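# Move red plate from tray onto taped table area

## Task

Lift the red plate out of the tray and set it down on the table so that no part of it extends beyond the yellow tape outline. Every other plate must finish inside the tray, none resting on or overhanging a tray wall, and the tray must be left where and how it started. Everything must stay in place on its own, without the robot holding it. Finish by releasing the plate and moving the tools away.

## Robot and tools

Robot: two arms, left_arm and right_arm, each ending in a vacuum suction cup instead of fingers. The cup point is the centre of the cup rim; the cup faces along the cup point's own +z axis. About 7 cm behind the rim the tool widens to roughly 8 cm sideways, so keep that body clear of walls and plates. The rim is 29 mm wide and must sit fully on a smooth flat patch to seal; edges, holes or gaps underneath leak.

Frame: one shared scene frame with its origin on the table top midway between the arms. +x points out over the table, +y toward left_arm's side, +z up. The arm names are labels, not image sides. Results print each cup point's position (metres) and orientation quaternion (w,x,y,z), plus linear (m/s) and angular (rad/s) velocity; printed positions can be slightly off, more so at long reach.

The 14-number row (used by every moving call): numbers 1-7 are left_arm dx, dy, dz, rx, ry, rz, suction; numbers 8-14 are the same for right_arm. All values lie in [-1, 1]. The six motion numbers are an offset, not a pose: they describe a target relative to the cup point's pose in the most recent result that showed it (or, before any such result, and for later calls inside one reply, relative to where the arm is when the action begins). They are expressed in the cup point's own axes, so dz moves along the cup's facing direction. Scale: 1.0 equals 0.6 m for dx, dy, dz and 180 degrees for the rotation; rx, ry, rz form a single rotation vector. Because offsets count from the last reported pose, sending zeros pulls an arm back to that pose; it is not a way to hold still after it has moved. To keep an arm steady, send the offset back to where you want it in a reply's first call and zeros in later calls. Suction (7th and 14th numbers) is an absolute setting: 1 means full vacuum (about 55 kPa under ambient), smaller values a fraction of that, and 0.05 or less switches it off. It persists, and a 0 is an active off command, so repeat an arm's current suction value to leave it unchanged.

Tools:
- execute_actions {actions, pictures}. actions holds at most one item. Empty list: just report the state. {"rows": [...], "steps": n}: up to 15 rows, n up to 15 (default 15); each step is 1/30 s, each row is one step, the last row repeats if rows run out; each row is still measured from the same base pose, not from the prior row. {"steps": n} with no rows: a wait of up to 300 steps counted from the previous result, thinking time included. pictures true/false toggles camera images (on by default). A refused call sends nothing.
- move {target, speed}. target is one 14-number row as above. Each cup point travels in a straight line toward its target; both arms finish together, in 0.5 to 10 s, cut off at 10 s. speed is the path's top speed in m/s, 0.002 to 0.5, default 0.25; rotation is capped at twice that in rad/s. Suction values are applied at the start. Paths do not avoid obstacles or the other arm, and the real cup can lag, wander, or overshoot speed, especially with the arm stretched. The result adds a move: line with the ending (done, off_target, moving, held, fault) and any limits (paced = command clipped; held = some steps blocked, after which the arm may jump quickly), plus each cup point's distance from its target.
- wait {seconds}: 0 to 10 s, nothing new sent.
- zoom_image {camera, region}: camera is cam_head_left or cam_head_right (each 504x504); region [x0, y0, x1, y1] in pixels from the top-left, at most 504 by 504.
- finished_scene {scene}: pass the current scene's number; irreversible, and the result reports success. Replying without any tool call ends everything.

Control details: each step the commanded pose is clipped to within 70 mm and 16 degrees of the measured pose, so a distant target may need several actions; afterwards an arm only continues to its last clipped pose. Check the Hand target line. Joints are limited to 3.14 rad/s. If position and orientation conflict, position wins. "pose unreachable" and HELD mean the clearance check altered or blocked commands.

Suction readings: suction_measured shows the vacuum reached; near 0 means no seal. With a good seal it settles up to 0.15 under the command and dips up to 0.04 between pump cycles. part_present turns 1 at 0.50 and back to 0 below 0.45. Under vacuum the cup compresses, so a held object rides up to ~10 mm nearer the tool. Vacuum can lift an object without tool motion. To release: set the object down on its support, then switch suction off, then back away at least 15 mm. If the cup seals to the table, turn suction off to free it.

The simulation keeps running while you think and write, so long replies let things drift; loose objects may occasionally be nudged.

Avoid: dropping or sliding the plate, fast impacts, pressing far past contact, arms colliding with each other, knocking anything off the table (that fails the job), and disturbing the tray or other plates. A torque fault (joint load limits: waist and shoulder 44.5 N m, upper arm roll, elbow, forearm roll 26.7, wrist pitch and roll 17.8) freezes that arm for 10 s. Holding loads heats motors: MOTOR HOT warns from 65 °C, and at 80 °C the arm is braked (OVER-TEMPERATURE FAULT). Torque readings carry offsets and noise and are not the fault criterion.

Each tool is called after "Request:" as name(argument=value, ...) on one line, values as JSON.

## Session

Request:
execute_actions(actions=[])

Scene clock: 0.00 s of 4900.00 s.
left_arm: end_effector_position=(+0.4448, +0.3354, +0.2726) suction_measured=0.00 part_present=0 end_effector_quat_wxyz=(+0.000, -0.235, +0.972, +0.001) end_effector_velocity=(+0.000, +0.001, -0.000) end_effector_angular_velocity=(+0.002, +0.000, -0.000) | right_arm: end_effector_position=(+0.4285, -0.3564, +0.2709) suction_measured=0.00 part_present=0 end_effector_quat_wxyz=(-0.001, +0.230, +0.973, +0.002) end_effector_velocity=(-0.000, -0.000, +0.001) end_effector_angular_velocity=(+0.000, -0.001, -0.000)
Joint positions: left_arm=[ 0.001 -0.248  0.002  0.923  0.003  1.172  1.834] | right_arm=[-0.    -0.247 -0.003  0.92   0.003  1.169  2.877]
Joint velocities: left_arm=[-0.     0.     0.001 -0.     0.002 -0.    -0.   ] | right_arm=[-0.    -0.002 -0.     0.     0.     0.    -0.   ]
Joint torques (N m, as the arm reports them, + toward a larger angle): no reading
Motor temperatures (°C, as the motors report them): left_arm=[33 32 31 36 33 33 36] | right_arm=[34 29 31 36 36 37 34]
Hand target (left_arm): +0.445, +0.335, +0.273; +0.000, -0.235, +0.972, +0.001
Hand target (right_arm): +0.429, -0.356, +0.271; -0.001, +0.230, +0.973, +0.002

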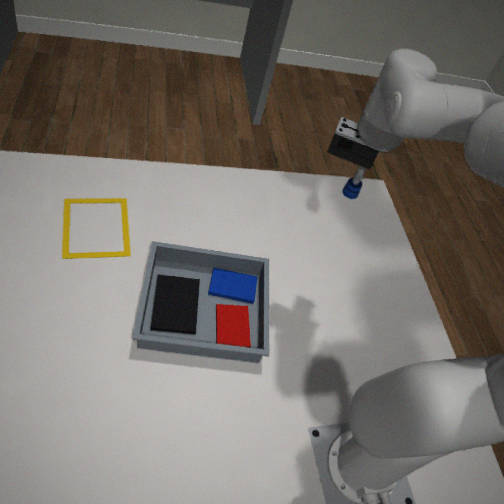

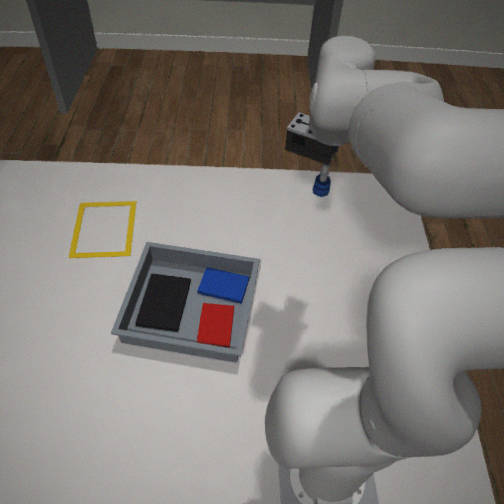

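Request:
zoom_image(camera="cam_head_left", region=[125, 230, 285, 390])

Request:
zoom_image(camera="cam_head_right", region=[105, 230, 265, 390])

Request:
zoom_image(camera="cam_head_left", region=[50, 180, 150, 280])

Request:
zoom_image(camera="cam_head_right", region=[55, 180, 155, 280])

Request:
zoom_image(camera="cam_head_left", region=[300, 100, 420, 220])

Request:
zoom_image(camera="cam_head_right", region=[270, 100, 390, 220])

Region (125, 230, 285, 390) of cam_head_left's 504x504 image, scaled by 3.150, with more detail than that image has.

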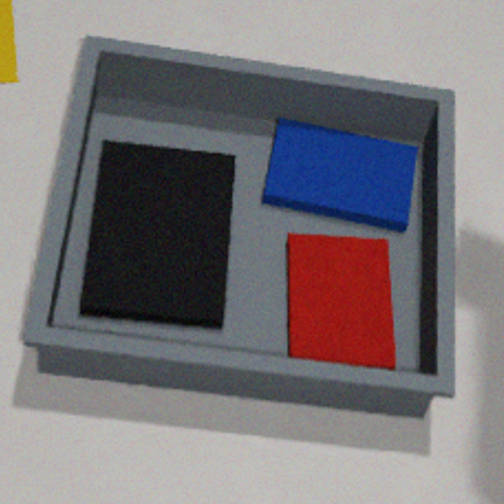

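Region (105, 230, 265, 390) of cam_head_right's 504x504 image, scaled by 3.150, with more detail than that image has.

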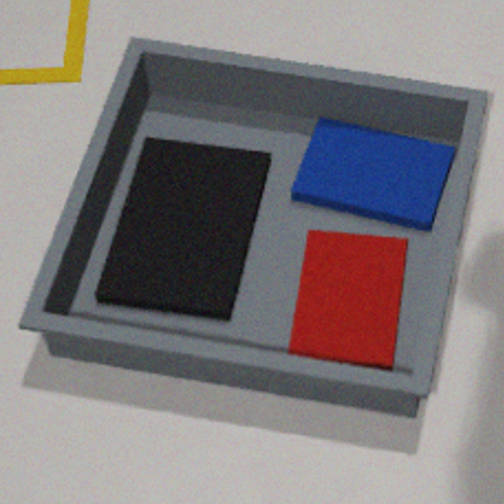

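Region (50, 180, 150, 280) of cam_head_left's 504x504 image, scaled by 5.040, with more detail than that image has.

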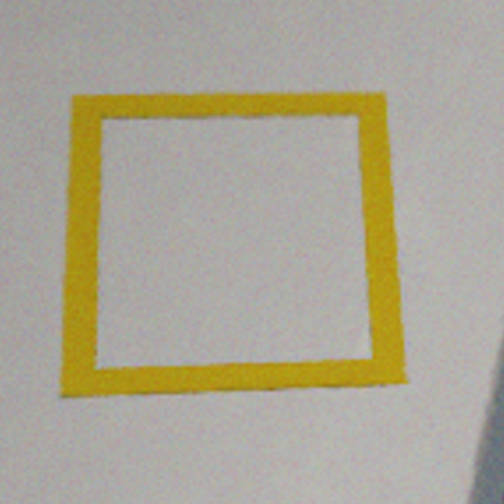

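Region (55, 180, 155, 280) of cam_head_right's 504x504 image, scaled by 5.040, with more detail than that image has.

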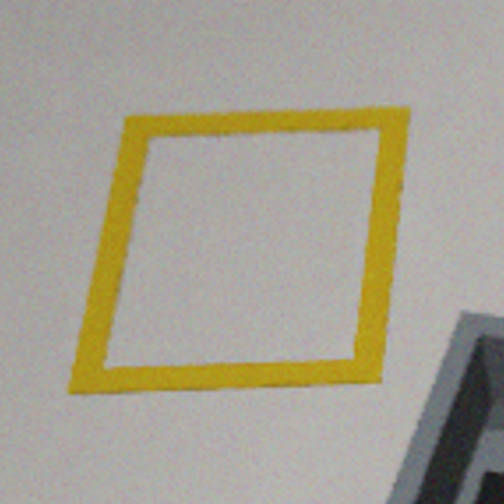

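Region (300, 100, 420, 220) of cam_head_left's 504x504 image, scaled by 4.200, with more detail than that image has.

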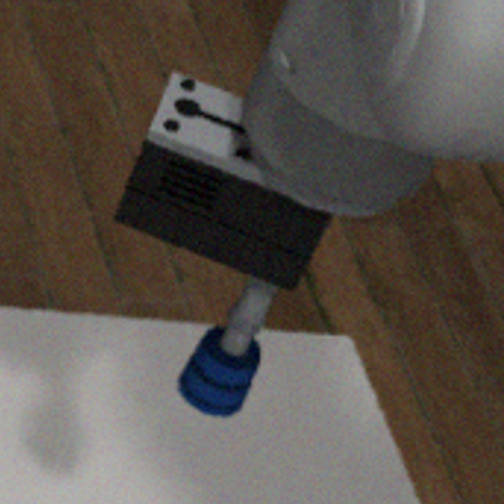

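Region (270, 100, 390, 220) of cam_head_right's 504x504 image, scaled by 4.200, with more detail than that image has.

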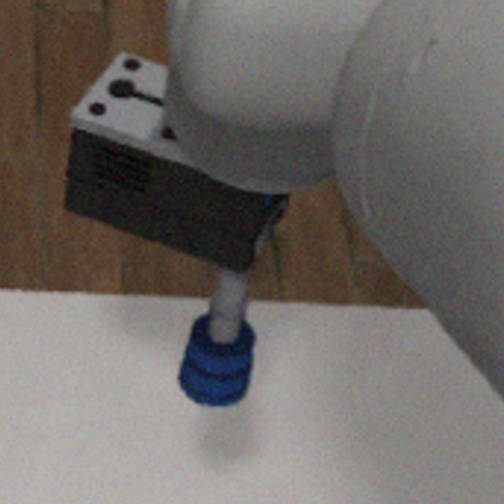

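Request:
zoom_image(camera="cam_head_left", region=[200, 290, 270, 360])

Request:
zoom_image(camera="cam_head_right", region=[180, 290, 250, 360])

Region (200, 290, 270, 360) of cam_head_left's 504x504 image, scaled by 7.200, with more detail than that image has.

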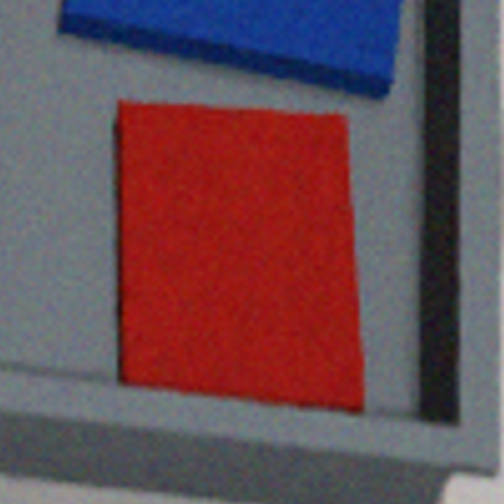

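Region (180, 290, 250, 360) of cam_head_right's 504x504 image, scaled by 7.200, with more detail than that image has.

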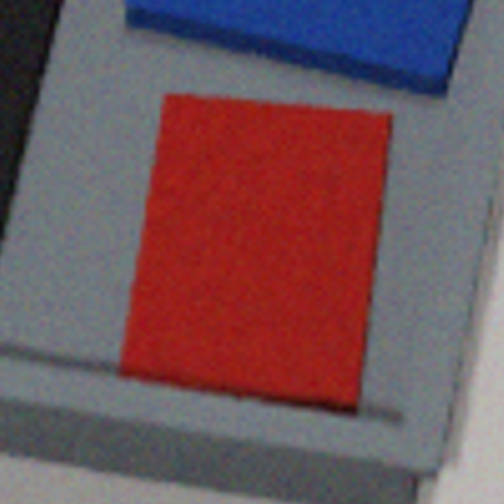

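Request:
move(target=[0.5892, -0.6575, 0.371, 0, 0, 0.151, 0, 0, 0, 0, 0, 0, 0, 0], speed=0.3)

Request:
zoom_image(camera="cam_head_left", region=[200, 290, 270, 360])

Request:
zoom_image(camera="cam_head_right", region=[180, 290, 250, 360])

Scene clock: 122.53 s of 4900.00 s.
left_arm: end_effector_position=(+0.3125, -0.1777, +0.0495) suction_measured=0.00 part_present=0 end_effector_quat_wxyz=(+0.002, +0.000, +1.000, +0.001) end_effector_velocity=(-0.003, -0.002, -0.001) end_effector_angular_velocity=(+0.003, +0.003, -0.006) | right_arm: end_effector_position=(+0.4285, -0.3564, +0.2709) suction_measured=0.00 part_present=0 end_effector_quat_wxyz=(-0.001, +0.230, +0.973, +0.002) end_effector_velocity=(+0.000, +0.001, -0.001) end_effector_angular_velocity=(-0.000, +0.001, +0.003)
Joint positions: left_arm=[-0.683  0.719 -0.443  1.463  0.397  0.835  1.005] | right_arm=[-0.    -0.247 -0.003  0.92   0.003  1.169  2.877]
Joint velocities: left_arm=[-0.006  0.007 -0.002  0.008  0.     0.005  0.001] | right_arm=[ 0.002  0.002  0.     0.    -0.    -0.    -0.   ]
Joint torques (N m, as the arm reports them, + toward a larger angle): left_arm=[  1.12 -22.49  -7.38   7.01   0.51  -0.79   0.49] | right_arm=[-1.35 -8.46  0.63 11.94  0.45 -1.49  0.53]
Motor temperatures (°C, as the motors report them): left_arm=[33 32 31 39 33 33 36] | right_arm=[34 29 31 38 36 37 34]
Hand target (left_arm): +0.312, -0.178, +0.049; +0.002, +0.000, +1.000, +0.001
Hand target (right_arm): +0.429, -0.356, +0.271; -0.001, +0.230, +0.973, +0.002
Off the commanded pose (left_arm): 0.003 m, 0 deg.
Off the commanded pose (right_arm): 0.000 m, 0 deg.
After step 90, 117.00 s passed at rest.
move: done

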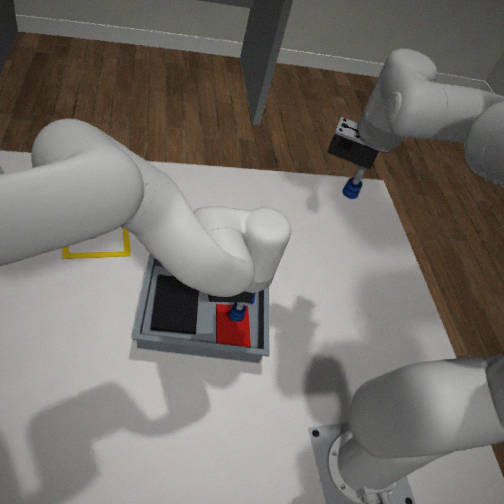

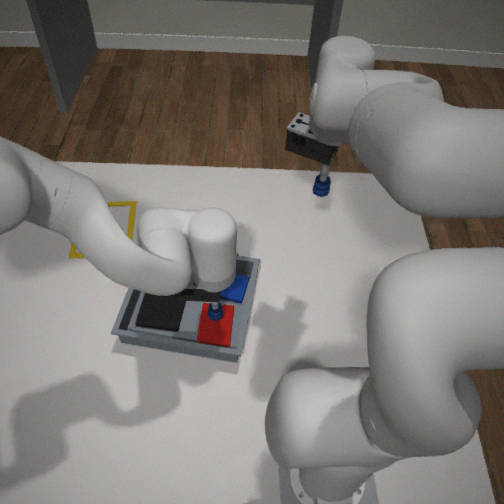

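Region (200, 290, 270, 360) of cam_head_left's 504x504 image, scaled by 7.200, with more detail than that image has.

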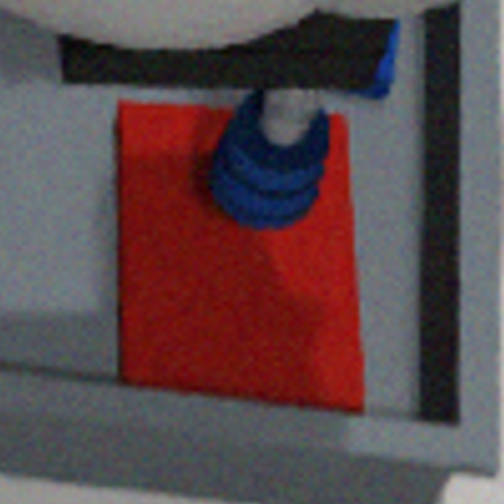

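Region (180, 290, 250, 360) of cam_head_right's 504x504 image, scaled by 7.200, with more detail than that image has.

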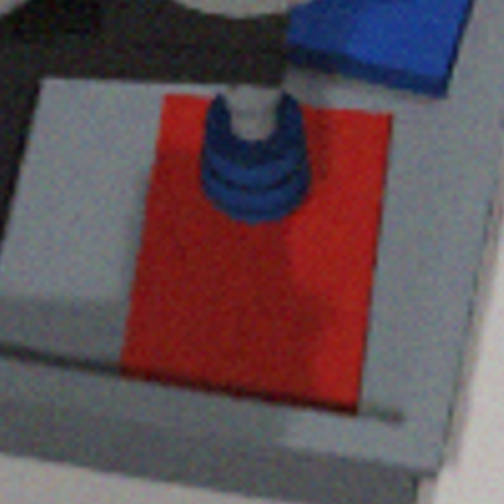

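Request:
move(target=[-0.005, 0.0008, 0.0658, 0, 0, 0, 1, 0, 0, 0, 0, 0, 0, 0], speed=0.04)

Request:
wait(seconds=0.6)

Request:
zoom_image(camera="cam_head_left", region=[200, 290, 270, 360])

Request:
zoom_image(camera="cam_head_right", region=[180, 290, 250, 360])

Scene clock: 161.83 s of 4900.00 s.
left_arm: end_effector_position=(+0.3155, -0.1773, +0.0101) suction_measured=0.36 part_present=0 end_effector_quat_wxyz=(+0.002, +0.000, +1.000, +0.001) end_effector_velocity=(+0.000, -0.003, +0.002) end_effector_angular_velocity=(-0.008, -0.004, -0.004) | right_arm: end_effector_position=(+0.4285, -0.3564, +0.2709) suction_measured=0.00 part_present=0 end_effector_quat_wxyz=(-0.001, +0.230, +0.973, +0.002) end_effector_velocity=(+0.000, -0.000, -0.000) end_effector_angular_velocity=(-0.000, -0.000, +0.000)
Joint positions: left_arm=[-0.7    0.797 -0.412  1.474  0.431  0.768  0.99 ] | right_arm=[-0.    -0.247 -0.003  0.92   0.003  1.169  2.877]
Joint velocities: left_arm=[-0.002 -0.001 -0.001  0.003  0.002 -0.005  0.001] | right_arm=[ 0.001  0.    -0.001 -0.    -0.    -0.    -0.   ]
Joint torques (N m, as the arm reports them, + toward a larger angle): left_arm=[  1.16 -23.62  -7.72   6.6    0.47  -0.62   0.49] | right_arm=[-1.08 -8.39  0.64 11.96  0.47 -1.44  0.5 ]
Motor temperatures (°C, as the motors report them): left_arm=[33 33 32 38 33 33 36] | right_arm=[34 29 31 38 36 37 34]
Hand target (left_arm): +0.316, -0.177, +0.010; +0.002, +0.000, +1.000, +0.001
Hand target (right_arm): +0.429, -0.356, +0.271; -0.001, +0.230, +0.973, +0.002
Off the commanded pose (left_arm): 0.000 m, 0 deg.
Off the commanded pose (right_arm): 0.000 m, 0 deg.
After step 90, 35.03 s passed at rest.
move: done

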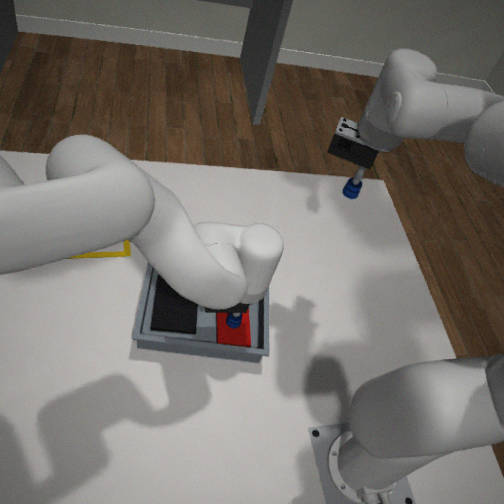

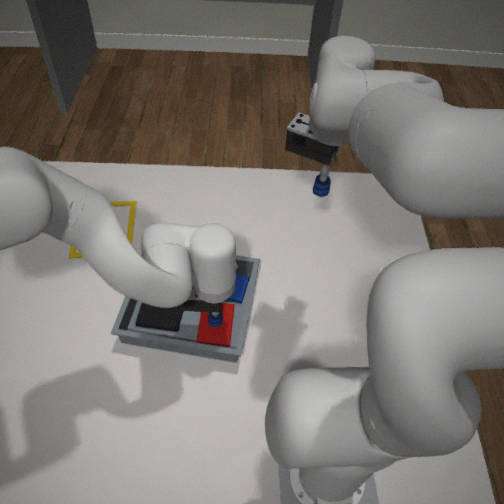

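Scene clock: 162.43 s of 4900.00 s.
left_arm: end_effector_position=(+0.3155, -0.1772, +0.0099) suction_measured=0.94 part_present=1 end_effector_quat_wxyz=(+0.002, +0.000, +1.000, +0.001) end_effector_velocity=(-0.001, -0.001, +0.001) end_effector_angular_velocity=(-0.001, +0.000, -0.005) | right_arm: end_effector_position=(+0.4285, -0.3564, +0.2709) suction_measured=0.00 part_present=0 end_effector_quat_wxyz=(-0.001, +0.230, +0.973, +0.002) end_effector_velocity=(-0.000, +0.000, -0.000) end_effector_angular_velocity=(+0.000, +0.001, -0.000)
Joint positions: left_arm=[-0.7    0.797 -0.411  1.474  0.431  0.768  0.99 ] | right_arm=[-0.    -0.247 -0.003  0.92   0.003  1.169  2.877]
Joint velocities: left_arm=[-0.001 -0.    -0.003 -0.     0.001  0.     0.001] | right_arm=[-0.    -0.     0.001 -0.     0.001  0.001  0.001]
Joint torques (N m, as the arm reports them, + toward a larger angle): left_arm=[  0.81 -23.37  -7.61   6.88   0.66  -0.74   0.65] | right_arm=[-1.4  -8.51  0.69 11.98  0.41 -1.55  0.47]
Motor temperatures (°C, as the motors report them): left_arm=[33 33 32 38 33 33 36] | right_arm=[34 29 31 38 36 37 34]
Hand target (left_arm): +0.316, -0.177, +0.010; +0.002, +0.000, +1.000, +0.001
Hand target (right_arm): +0.429, -0.356, +0.271; -0.001, +0.230, +0.973, +0.002
Off the commanded pose (left_arm): 0.000 m, 0 deg.
Off the commanded pose (right_arm): 0.000 m, 0 deg.
Steps of this call (steps 1 to 18: nothing new was sent). Readings (end_effector_position | what the end effector reports):
1: left_arm (+0.3155, -0.1773, +0.0102) | right_arm (+0.4285, -0.3564, +0.2709) | left_arm suction_measured=0.39 part_present=0 | right_arm suction_measured=0.00 part_present=0
2: left_arm (+0.3155, -0.1774, +0.0101) | right_arm (+0.4285, -0.3564, +0.2709) | left_arm suction_measured=0.46 part_present=0 | right_arm suction_measured=0.00 part_present=0
4: left_arm (+0.3155, -0.1773, +0.0101) | right_arm (+0.4285, -0.3564, +0.2709) | left_arm suction_measured=0.59 part_present=1 | right_arm suction_measured=0.00 part_present=0
8: left_arm (+0.3155, -0.1773, +0.0100) | right_arm (+0.4285, -0.3564, +0.2709) | left_arm suction_measured=0.76 part_present=1 | right_arm suction_measured=0.00 part_present=0
18: the state above

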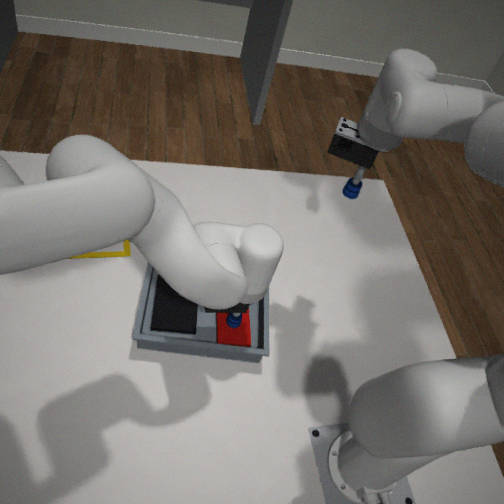

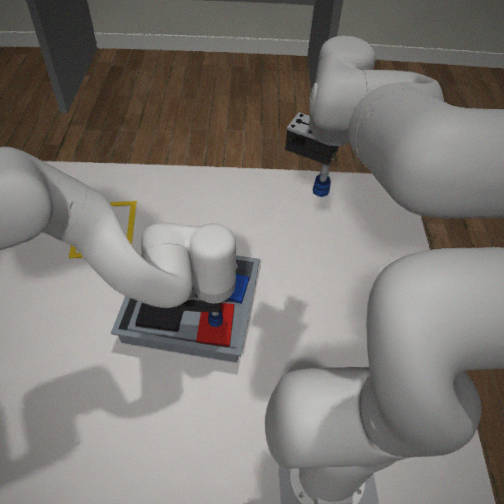

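Region (200, 290, 270, 360) of cam_head_left's 504x504 image, scaled by 7.200, with more detail than that image has.

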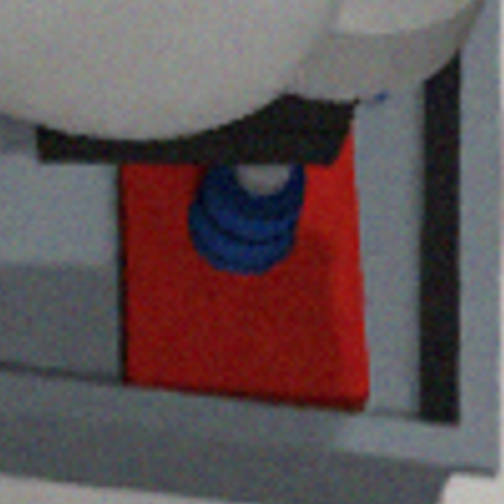

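Region (180, 290, 250, 360) of cam_head_right's 504x504 image, scaled by 7.200, with more detail than that image has.

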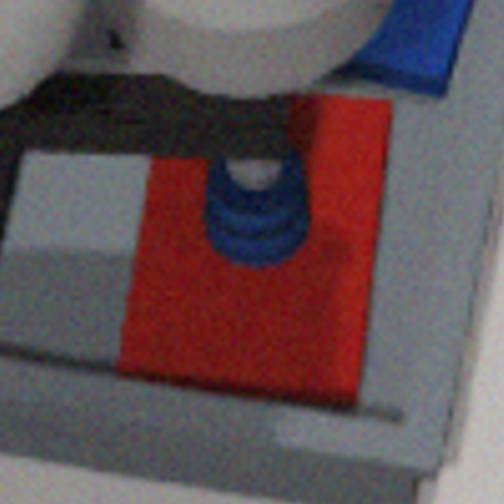

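Request:
move(target=[0, 0, -0.15, 0, 0, 0, 1, 0, 0, 0, 0, 0, 0, 0], speed=0.15)

Request:
move(target=[-0.4203, 0.4663, 0.025, 0, 0, -0.0511, 1, 0, 0, 0, 0, 0, 0, 0], speed=0.25)

Request:
move(target=[0, 0, 0.1, 0, 0, 0, 1, 0, 0, 0, 0, 0, 0, 0], speed=0.1)

Request:
zoom_image(camera="cam_head_left", region=[50, 180, 150, 280])

Request:
zoom_image(camera="cam_head_right", region=[55, 180, 155, 280])

Scene clock: 181.67 s of 4900.00 s.
left_arm: end_effector_position=(+0.3155, -0.1769, +0.0993) suction_measured=0.99 part_present=1 end_effector_quat_wxyz=(+0.002, -0.000, +1.000, +0.002) end_effector_velocity=(-0.000, -0.002, +0.004) end_effector_angular_velocity=(-0.004, -0.002, -0.002) | right_arm: end_effector_position=(+0.4285, -0.3564, +0.2709) suction_measured=0.00 part_present=0 end_effector_quat_wxyz=(-0.001, +0.230, +0.973, +0.002) end_effector_velocity=(-0.000, +0.000, -0.000) end_effector_angular_velocity=(+0.000, +0.001, +0.000)
Joint positions: left_arm=[-0.661  0.636 -0.473  1.483  0.349  0.933  1.04 ] | right_arm=[-0.    -0.247 -0.003  0.92   0.003  1.169  2.877]
Joint velocities: left_arm=[-0.001 -0.005 -0.002  0.004 -0.002  0.004  0.002] | right_arm=[ 0.001  0.001 -0.001 -0.     0.     0.    -0.   ]
Joint torques (N m, as the arm reports them, + toward a larger angle): left_arm=[  0.68 -22.27  -7.16   7.48   0.5   -0.89   0.45] | right_arm=[-1.29 -8.61  0.54 11.87  0.36 -1.55  0.49]
Motor temperatures (°C, as the motors report them): left_arm=[33 33 32 38 33 33 36] | right_arm=[34 29 31 38 36 37 34]
Hand target (left_arm): +0.315, -0.177, +0.100; +0.002, -0.000, +1.000, +0.001
Hand target (right_arm): +0.429, -0.356, +0.271; -0.001, +0.230, +0.973, +0.002
Off the commanded pose (left_arm): 0.001 m, 0 deg.
Off the commanded pose (right_arm): 0.000 m, 0 deg.
After step 100, 14.90 s passed at rest.
move: done

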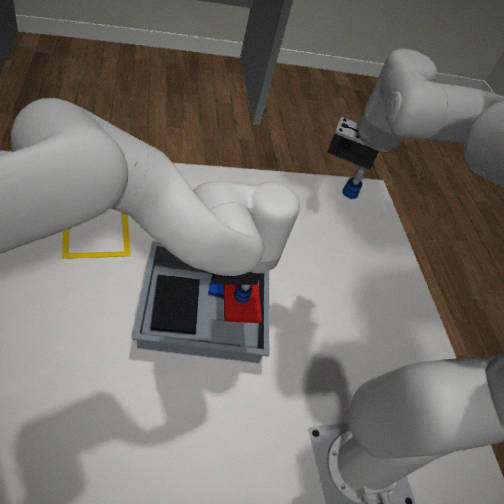

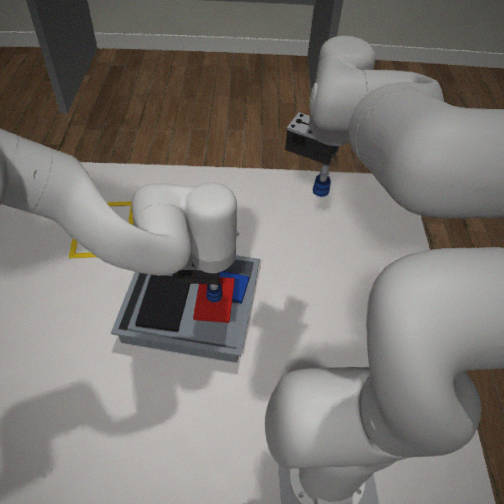

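Scene clock: 183.67 s of 4900.00 s.
left_arm: end_effector_position=(+0.5660, +0.1030, +0.0847) suction_measured=0.99 part_present=1 end_effector_quat_wxyz=(+0.001, -0.079, +0.997, +0.002) end_effector_velocity=(+0.006, +0.011, -0.002) end_effector_angular_velocity=(+0.005, +0.001, +0.021) | right_arm: end_effector_position=(+0.4285, -0.3564, +0.2709) suction_measured=0.00 part_present=0 end_effector_quat_wxyz=(-0.001, +0.230, +0.973, +0.002) end_effector_velocity=(+0.000, -0.000, -0.001) end_effector_angular_velocity=(+0.000, +0.002, -0.001)
Joint positions: left_arm=[-0.115  0.577 -0.327  1.382  0.242  0.846  1.592] | right_arm=[-0.    -0.247 -0.003  0.92   0.003  1.169  2.877]
Joint velocities: left_arm=[ 0.011  0.004  0.011  0.005 -0.001  0.002  0.001] | right_arm=[ 0.     0.002 -0.001 -0.     0.    -0.     0.001]
Joint torques (N m, as the arm reports them, + toward a larger angle): left_arm=[  0.4  -22.25  -5.27   7.52   0.66  -0.69   0.41] | right_arm=[-1.09 -8.34  0.64 11.97  0.3  -1.48  0.56]
Motor temperatures (°C, as the motors report them): left_arm=[33 33 32 38 33 33 36] | right_arm=[34 29 31 38 36 37 34]
Hand target (left_arm): +0.567, +0.104, +0.085; +0.001, -0.080, +0.997, +0.002
Hand target (right_arm): +0.429, -0.356, +0.271; -0.001, +0.230, +0.973, +0.002
Off the commanded pose (left_arm): 0.002 m, 0 deg.
Off the commanded pose (right_arm): 0.000 m, 0 deg.
move: done

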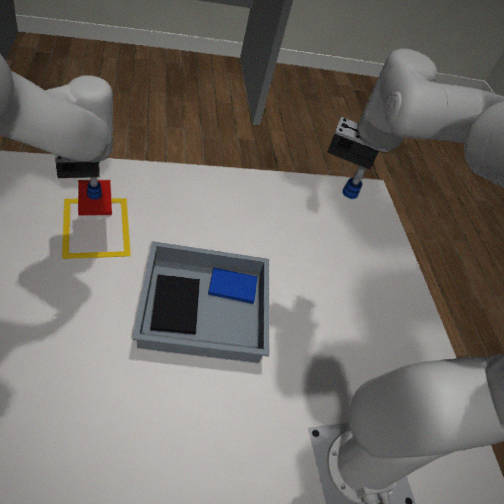

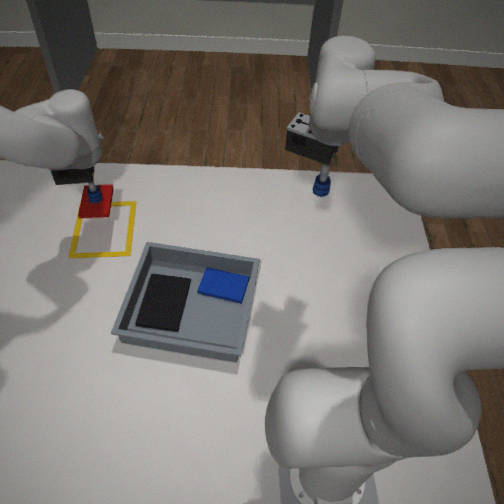

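Scene clock: 184.67 s of 4900.00 s.
left_arm: end_effector_position=(+0.5662, +0.1029, +0.0251) suction_measured=0.99 part_present=1 end_effector_quat_wxyz=(+0.001, -0.079, +0.997, +0.002) end_effector_velocity=(-0.001, -0.000, -0.003) end_effector_angular_velocity=(+0.001, +0.004, -0.000) | right_arm: end_effector_position=(+0.4285, -0.3564, +0.2709) suction_measured=0.00 part_present=0 end_effector_quat_wxyz=(-0.001, +0.230, +0.973, +0.002) end_effector_velocity=(+0.000, -0.001, -0.000) end_effector_angular_velocity=(+0.000, -0.001, -0.002)
Joint positions: left_arm=[-0.137  0.689 -0.295  1.375  0.287  0.727  1.563] | right_arm=[-0.    -0.247 -0.003  0.92   0.003  1.169  2.877]
Joint velocities: left_arm=[-0.001  0.004  0.001 -0.001  0.    -0.001 -0.   ] | right_arm=[-0.     0.    -0.001  0.     0.    -0.001  0.001]
Joint torques (N m, as the arm reports them, + toward a larger angle): left_arm=[  0.28 -23.19  -5.33   6.79   0.66  -0.91   0.61] | right_arm=[-1.57 -8.45  0.5  11.99  0.33 -1.59  0.57]
Motor temperatures (°C, as the motors report them): left_arm=[33 33 32 38 33 33 36] | right_arm=[34 29 31 38 36 37 34]
Hand target (left_arm): +0.566, +0.103, +0.025; +0.001, -0.079, +0.997, +0.002
Hand target (right_arm): +0.429, -0.356, +0.271; -0.001, +0.230, +0.973, +0.002
Off the commanded pose (left_arm): 0.001 m, 0 deg.
Off the commanded pose (right_arm): 0.000 m, 0 deg.
move: done

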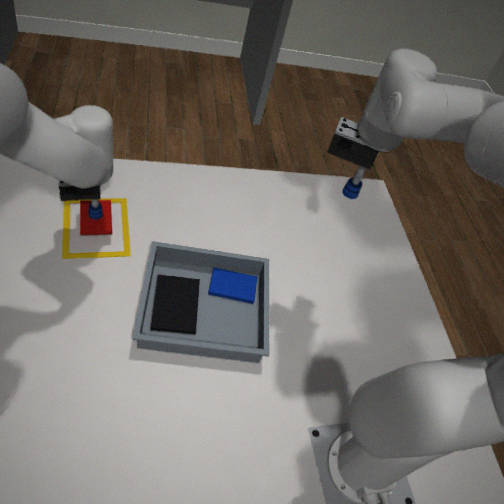

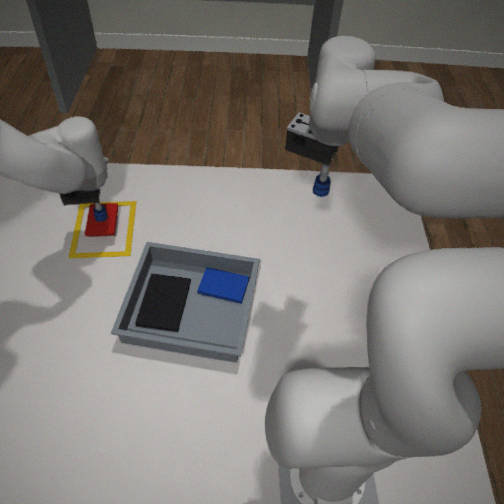

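Region (50, 180, 150, 280) of cam_head_left's 504x504 image, scaled by 5.040, with more detail than that image has.

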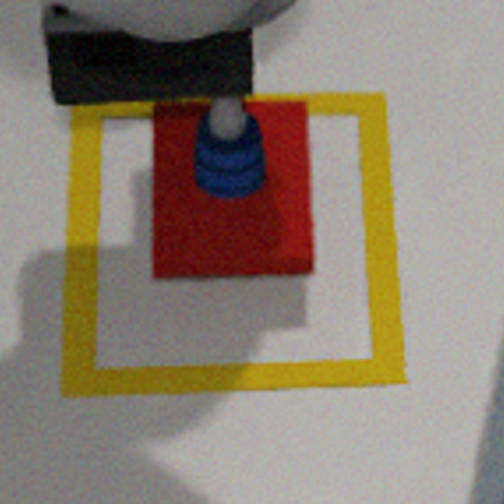

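Region (55, 180, 155, 280) of cam_head_right's 504x504 image, scaled by 5.040, with more detail than that image has.

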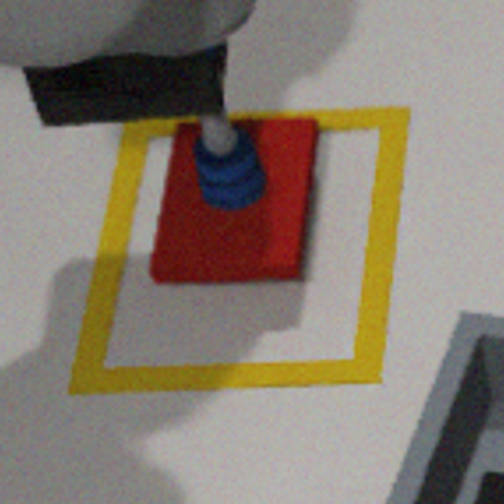

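Request:
move(target=[-0.0036, 0.0011, 0.041, 0, 0, 0, 1, 0, 0, 0, 0, 0, 0, 0], speed=0.025)

Request:
zoom_image(camera="cam_head_left", region=[50, 180, 150, 280])

Request:
zoom_image(camera="cam_head_right", region=[55, 180, 155, 280])

Scene clock: 208.97 s of 4900.00 s.
left_arm: end_effector_position=(+0.5683, +0.1038, +0.0008) suction_measured=0.99 part_present=1 end_effector_quat_wxyz=(+0.001, -0.079, +0.997, +0.002) end_effector_velocity=(+0.001, -0.001, +0.000) end_effector_angular_velocity=(-0.003, -0.004, +0.001) | right_arm: end_effector_position=(+0.4285, -0.3564, +0.2709) suction_measured=0.00 part_present=0 end_effector_quat_wxyz=(-0.001, +0.230, +0.973, +0.002) end_effector_velocity=(+0.000, -0.001, +0.000) end_effector_angular_velocity=(-0.000, -0.000, -0.002)
Joint positions: left_arm=[-0.146  0.744 -0.278  1.388  0.304  0.686  1.556] | right_arm=[-0.    -0.247 -0.003  0.92   0.003  1.169  2.877]
Joint velocities: left_arm=[-0.001  0.002 -0.     0.003  0.    -0.004 -0.001] | right_arm=[-0.001 -0.001 -0.002 -0.    -0.001  0.    -0.001]
Joint torques (N m, as the arm reports them, + toward a larger angle): left_arm=[  0.68 -22.99  -5.24   6.34   0.74  -0.61   0.6 ] | right_arm=[-1.16 -8.47  0.61 11.92  0.34 -1.66  0.57]
Motor temperatures (°C, as the motors report them): left_arm=[33 33 31 38 33 33 36] | right_arm=[34 29 31 38 36 37 34]
Hand target (left_arm): +0.568, +0.104, +0.000; +0.001, -0.079, +0.997, +0.002
Hand target (right_arm): +0.429, -0.356, +0.271; -0.001, +0.230, +0.973, +0.002
Off the commanded pose (left_arm): 0.000 m, 0 deg.
Off the commanded pose (right_arm): 0.000 m, 0 deg.
After step 90, 20.07 s passed at rest.
move: done

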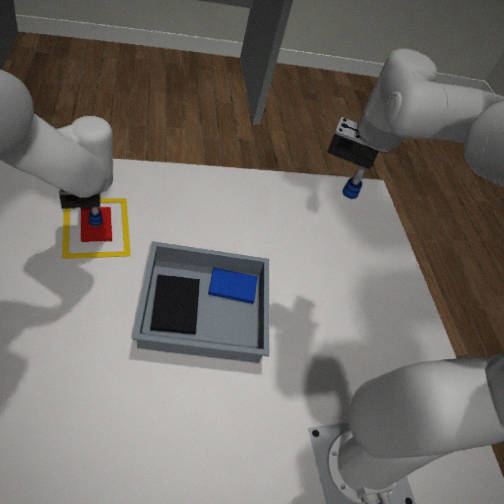

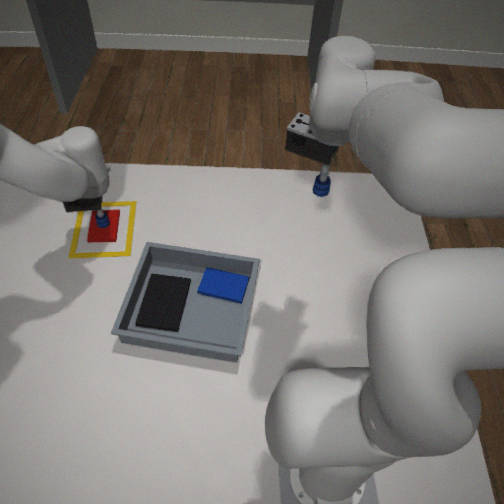

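Region (50, 180, 150, 280) of cam_head_left's 504x504 image, scaled by 5.040, with more detail than that image has.

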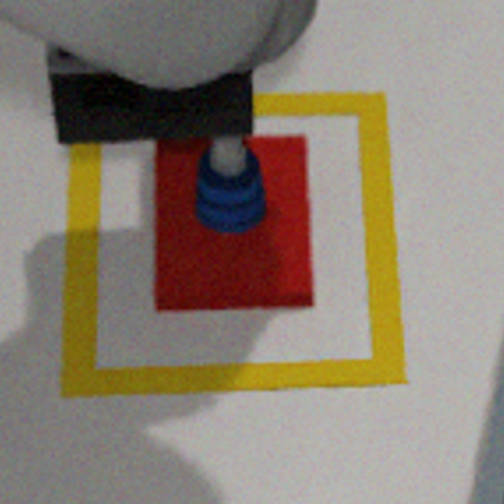

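Region (55, 180, 155, 280) of cam_head_right's 504x504 image, scaled by 5.040, with more detail than that image has.

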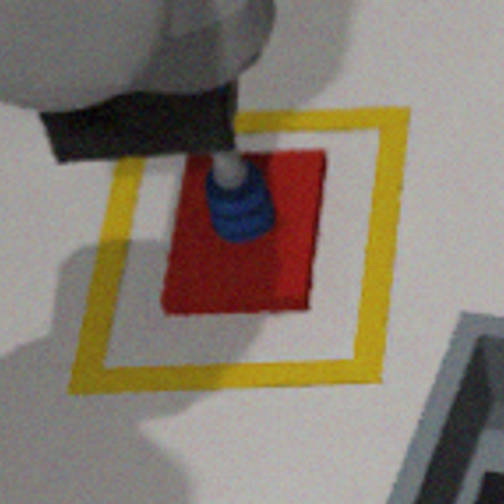

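Request:
execute_actions(actions=[{"rows": [[0,0,0.0008,0,0,0,1,0,0,0,0,0,0,0],[0,0,0.0011,0,0,0,1,0,0,0,0,0,0,0],[0,0,0.0014,0,0,0,1,0,0,0,0,0,0,0],[0,0,0.0017,0,0,0,1,0,0,0,0,0,0,0],[0,0,0.002,0,0,0,1,0,0,0,0,0,0,0]], "steps": 15}], pictures=false)

Scene clock: 221.10 s of 4900.00 s.
left_arm: end_effector_position=(+0.5688, +0.1036, +0.0002) suction_measured=0.99 part_present=1 end_effector_quat_wxyz=(+0.002, -0.079, +0.997, +0.001) end_effector_velocity=(-0.000, -0.001, -0.000) end_effector_angular_velocity=(-0.001, +0.000, -0.001) | right_arm: end_effector_position=(+0.4285, -0.3564, +0.2709) suction_measured=0.00 part_present=0 end_effector_quat_wxyz=(-0.001, +0.230, +0.973, +0.002) end_effector_velocity=(+0.000, -0.000, +0.000) end_effector_angular_velocity=(-0.000, -0.002, -0.002)
Joint positions: left_arm=[-0.147  0.746 -0.278  1.389  0.305  0.684  1.556] | right_arm=[-0.    -0.247 -0.003  0.92   0.003  1.169  2.877]
Joint velocities: left_arm=[ 0.     0.    -0.002 -0.     0.    -0.001 -0.   ] | right_arm=[-0.001 -0.001  0.    -0.    -0.    -0.001  0.001]
Joint torques (N m, as the arm reports them, + toward a larger angle): left_arm=[  0.3  -18.    -4.03   4.55   0.47  -0.17   0.73] | right_arm=[-1.33 -8.46  0.65 11.96  0.52 -1.54  0.63]
Motor temperatures (°C, as the motors report them): left_arm=[33 33 31 38 33 33 36] | right_arm=[34 29 31 38 36 37 34]
Hand target (left_arm): +0.568, +0.104, -0.000; +0.001, -0.079, +0.997, +0.002
Hand target (right_arm): +0.429, -0.356, +0.271; -0.001, +0.230, +0.973, +0.002
Off the commanded pose (left_arm): 0.001 m, 0 deg.
Off the commanded pose (right_arm): 0.000 m, 0 deg.
Steps of this call (steps 1 to 90: nothing new was sent; then 8.63 s passed at rest; steps 91 to 105: all 15 steps of this action). Readings (end_effector_position | what the end effector reports):
91: left_arm (+0.5682, +0.1038, +0.0005) | right_arm (+0.4285, -0.3564, +0.2709) | left_arm suction_measured=0.99 part_present=1 | right_arm suction_measured=0.00 part_present=0
92: left_arm (+0.5682, +0.1038, +0.0005) | right_arm (+0.4285, -0.3564, +0.2709) | left_arm suction_measured=0.99 part_present=1 | right_arm suction_measured=0.00 part_present=0
94: left_arm (+0.5684, +0.1038, +0.0005) | right_arm (+0.4285, -0.3564, +0.2709) | left_arm suction_measured=0.99 part_present=1 | right_arm suction_measured=0.00 part_present=0
98: left_arm (+0.5687, +0.1036, +0.0003) | right_arm (+0.4285, -0.3564, +0.2709) | left_arm suction_measured=0.99 part_present=1 | right_arm suction_measured=0.00 part_present=0
105: the state above

The plate is resting on the table (torque confirms contact). Release, lift straight up, and move clear.

Request:
execute_actions(actions=[{"rows": [[0, 0, -0.001, 0, 0, 0, 0, 0, 0, 0, 0, 0, 0, 0]], "steps": 8}], pictures=false)

Request:
move(target=[0, 0, -0.06, 0, 0, 0, 0, 0, 0, 0, 0, 0, 0, 0], speed=0.08)

Request:
move(target=[0.14, 0.36, -0.3, 0, 0, 0, 0, 0, 0, 0, 0, 0, 0, 0], speed=0.3)

Request:
zoom_image(camera="cam_head_left", region=[40, 170, 290, 380])

Request:
zoom_image(camera="cam_head_right", region=[40, 170, 290, 380])

Scene clock: 231.47 s of 4900.00 s.
left_arm: end_effector_position=(+0.5685, +0.1037, +0.0001) suction_measured=0.00 part_present=0 end_effector_quat_wxyz=(+0.001, -0.079, +0.997, +0.001) end_effector_velocity=(-0.000, -0.001, +0.001) end_effector_angular_velocity=(-0.000, -0.001, -0.004) | right_arm: end_effector_position=(+0.4285, -0.3564, +0.2709) suction_measured=0.00 part_present=0 end_effector_quat_wxyz=(-0.001, +0.230, +0.973, +0.002) end_effector_velocity=(-0.000, +0.000, +0.000) end_effector_angular_velocity=(-0.001, +0.000, +0.000)
Joint positions: left_arm=[-0.146  0.745 -0.278  1.389  0.305  0.685  1.556] | right_arm=[-0.    -0.247 -0.003  0.92   0.003  1.169  2.877]
Joint velocities: left_arm=[-0.001 -0.002 -0.002 -0.     0.     0.001  0.001] | right_arm=[ 0.001 -0.001 -0.001 -0.    -0.001  0.001  0.001]
Joint torques (N m, as the arm reports them, + toward a larger angle): left_arm=[  0.34 -16.37  -3.35   2.98   0.8    0.17   0.74] | right_arm=[-1.06 -8.3   0.61 11.79  0.38 -1.54  0.63]
Motor temperatures (°C, as the motors report them): left_arm=[33 33 31 37 33 33 36] | right_arm=[34 29 31 38 36 37 34]
Hand target (left_arm): +0.569, +0.104, +0.001; +0.002, -0.079, +0.997, +0.001
Hand target (right_arm): +0.429, -0.356, +0.271; -0.001, +0.230, +0.973, +0.002
Off the commanded pose (left_arm): 0.001 m, 0 deg.
Off the commanded pose (right_arm): 0.000 m, 0 deg.
Steps of this call (steps 1 to 90: nothing new was sent; then 7.10 s passed at rest; steps 91 to 98: all 8 steps of this action). Readings (end_effector_position | what the end effector reports):
91: left_arm (+0.5684, +0.1037, -0.0003) | right_arm (+0.4285, -0.3564, +0.2709) | left_arm suction_measured=0.74 part_present=1 | right_arm suction_measured=0.00 part_present=0
92: left_arm (+0.5685, +0.1037, +0.0000) | right_arm (+0.4285, -0.3564, +0.2709) | left_arm suction_measured=0.00 part_present=0 | right_arm suction_measured=0.00 part_present=0
94: left_arm (+0.5685, +0.1037, +0.0001) | right_arm (+0.4285, -0.3564, +0.2709) | left_arm suction_measured=0.00 part_present=0 | right_arm suction_measured=0.00 part_present=0
98: the state above

Scene clock: 232.50 s of 4900.00 s.
left_arm: end_effector_position=(+0.5681, +0.1039, +0.0357) suction_measured=0.00 part_present=0 end_effector_quat_wxyz=(+0.001, -0.079, +0.997, +0.002) end_effector_velocity=(+0.000, -0.000, +0.002) end_effector_angular_velocity=(-0.001, -0.000, -0.000) | right_arm: end_effector_position=(+0.4285, -0.3564, +0.2709) suction_measured=0.00 part_present=0 end_effector_quat_wxyz=(-0.001, +0.230, +0.973, +0.002) end_effector_velocity=(+0.000, +0.000, +0.000) end_effector_angular_velocity=(+0.000, -0.000, +0.001)
Joint positions: left_arm=[-0.131  0.672 -0.3    1.38   0.279  0.75   1.572] | right_arm=[-0.    -0.247 -0.003  0.92   0.003  1.169  2.877]
Joint velocities: left_arm=[ 0.001 -0.003 -0.002  0.001 -0.002  0.003  0.001] | right_arm=[ 0.    -0.     0.    -0.     0.    -0.    -0.001]
Joint torques (N m, as the arm reports them, + toward a larger angle): left_arm=[  0.13 -22.58  -5.41   6.86   0.33  -0.59   0.53] | right_arm=[-1.31 -8.47  0.6  11.71  0.27 -1.54  0.52]
Motor temperatures (°C, as the motors report them): left_arm=[33 33 31 37 33 33 36] | right_arm=[34 29 31 38 36 37 34]
Hand target (left_arm): +0.568, +0.104, +0.036; +0.001, -0.079, +0.997, +0.001
Hand target (right_arm): +0.429, -0.356, +0.271; -0.001, +0.230, +0.973, +0.002
Off the commanded pose (left_arm): 0.001 m, 0 deg.
Off the commanded pose (right_arm): 0.000 m, 0 deg.
move: done

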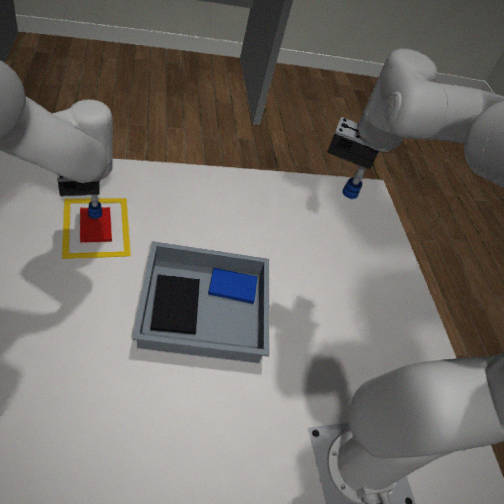

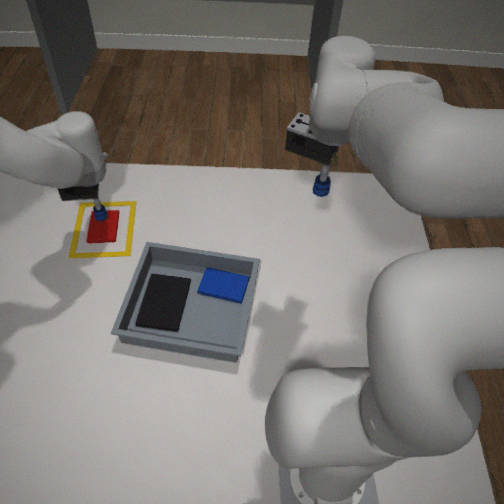

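Scene clock: 234.07 s of 4900.00 s.
left_arm: end_effector_position=(+0.4501, +0.3033, +0.2159) suction_measured=0.00 part_present=0 end_effector_quat_wxyz=(-0.000, -0.079, +0.997, +0.001) end_effector_velocity=(+0.000, +0.002, +0.003) end_effector_angular_velocity=(-0.002, -0.005, +0.007) | right_arm: end_effector_position=(+0.4285, -0.3564, +0.2709) suction_measured=0.00 part_present=0 end_effector_quat_wxyz=(-0.001, +0.230, +0.973, +0.002) end_effector_velocity=(+0.001, -0.000, +0.000) end_effector_angular_velocity=(+0.000, -0.002, -0.001)
Joint positions: left_arm=[ 0.172 -0.174 -0.236  0.833 -0.046  1.004  2.111] | right_arm=[-0.    -0.247 -0.003  0.92   0.003  1.169  2.877]
Joint velocities: left_arm=[ 0.003 -0.007  0.004  0.    -0.003  0.002  0.002] | right_arm=[-0.     0.    -0.001 -0.    -0.    -0.002 -0.   ]
Joint torques (N m, as the arm reports them, + toward a larger angle): left_arm=[  0.79 -11.12   0.65   7.99   0.48  -0.86   0.5 ] | right_arm=[-1.25 -8.73  0.65 11.91  0.38 -1.61  0.59]
Motor temperatures (°C, as the motors report them): left_arm=[33 33 31 37 33 33 36] | right_arm=[34 29 31 38 36 37 34]
Hand target (left_arm): +0.450, +0.304, +0.216; +0.000, -0.079, +0.997, +0.001
Hand target (right_arm): +0.429, -0.356, +0.271; -0.001, +0.230, +0.973, +0.002
Off the commanded pose (left_arm): 0.001 m, 0 deg.
Off the commanded pose (right_arm): 0.000 m, 0 deg.
move: done

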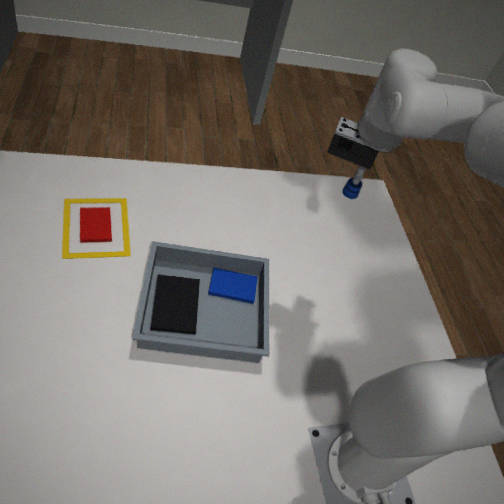

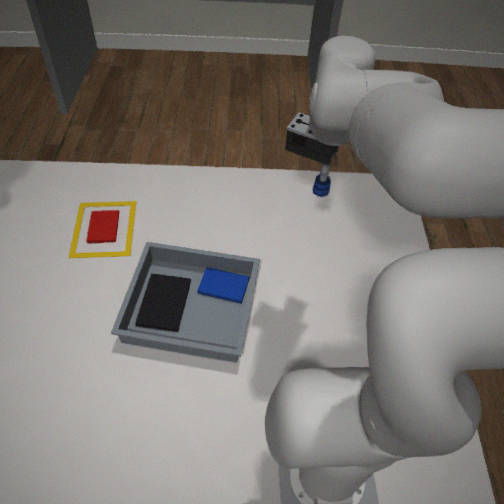

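Region (40, 170, 290, 380) of cam_head_left's 504x504 image, scaled by 2.016, with more detail than that image has; it fills the top 423 rows of this view, and the rest is white.

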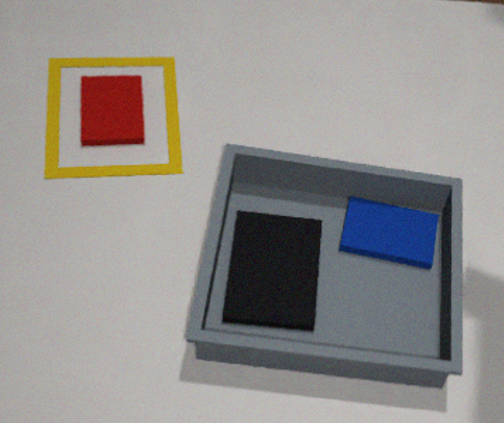

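Region (40, 170, 290, 380) of cam_head_right's 504x504 image, scaled by 2.016, with more detail than that image has; it fills the top 423 rows of this view, and the rest is white.

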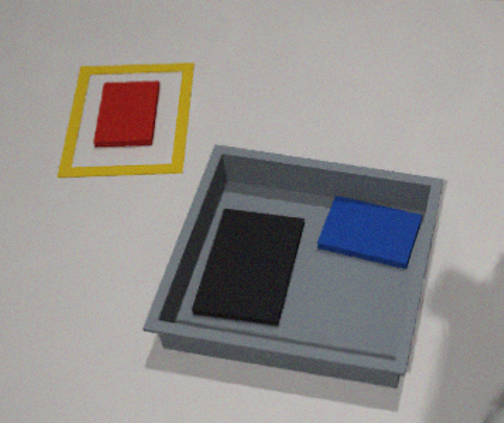

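The red plate is centred inside the outline, the tray and the other plates are undisturbed, and the arm is clear.

Request:
finished_scene(scene=2)

The scene is finished: the task was done.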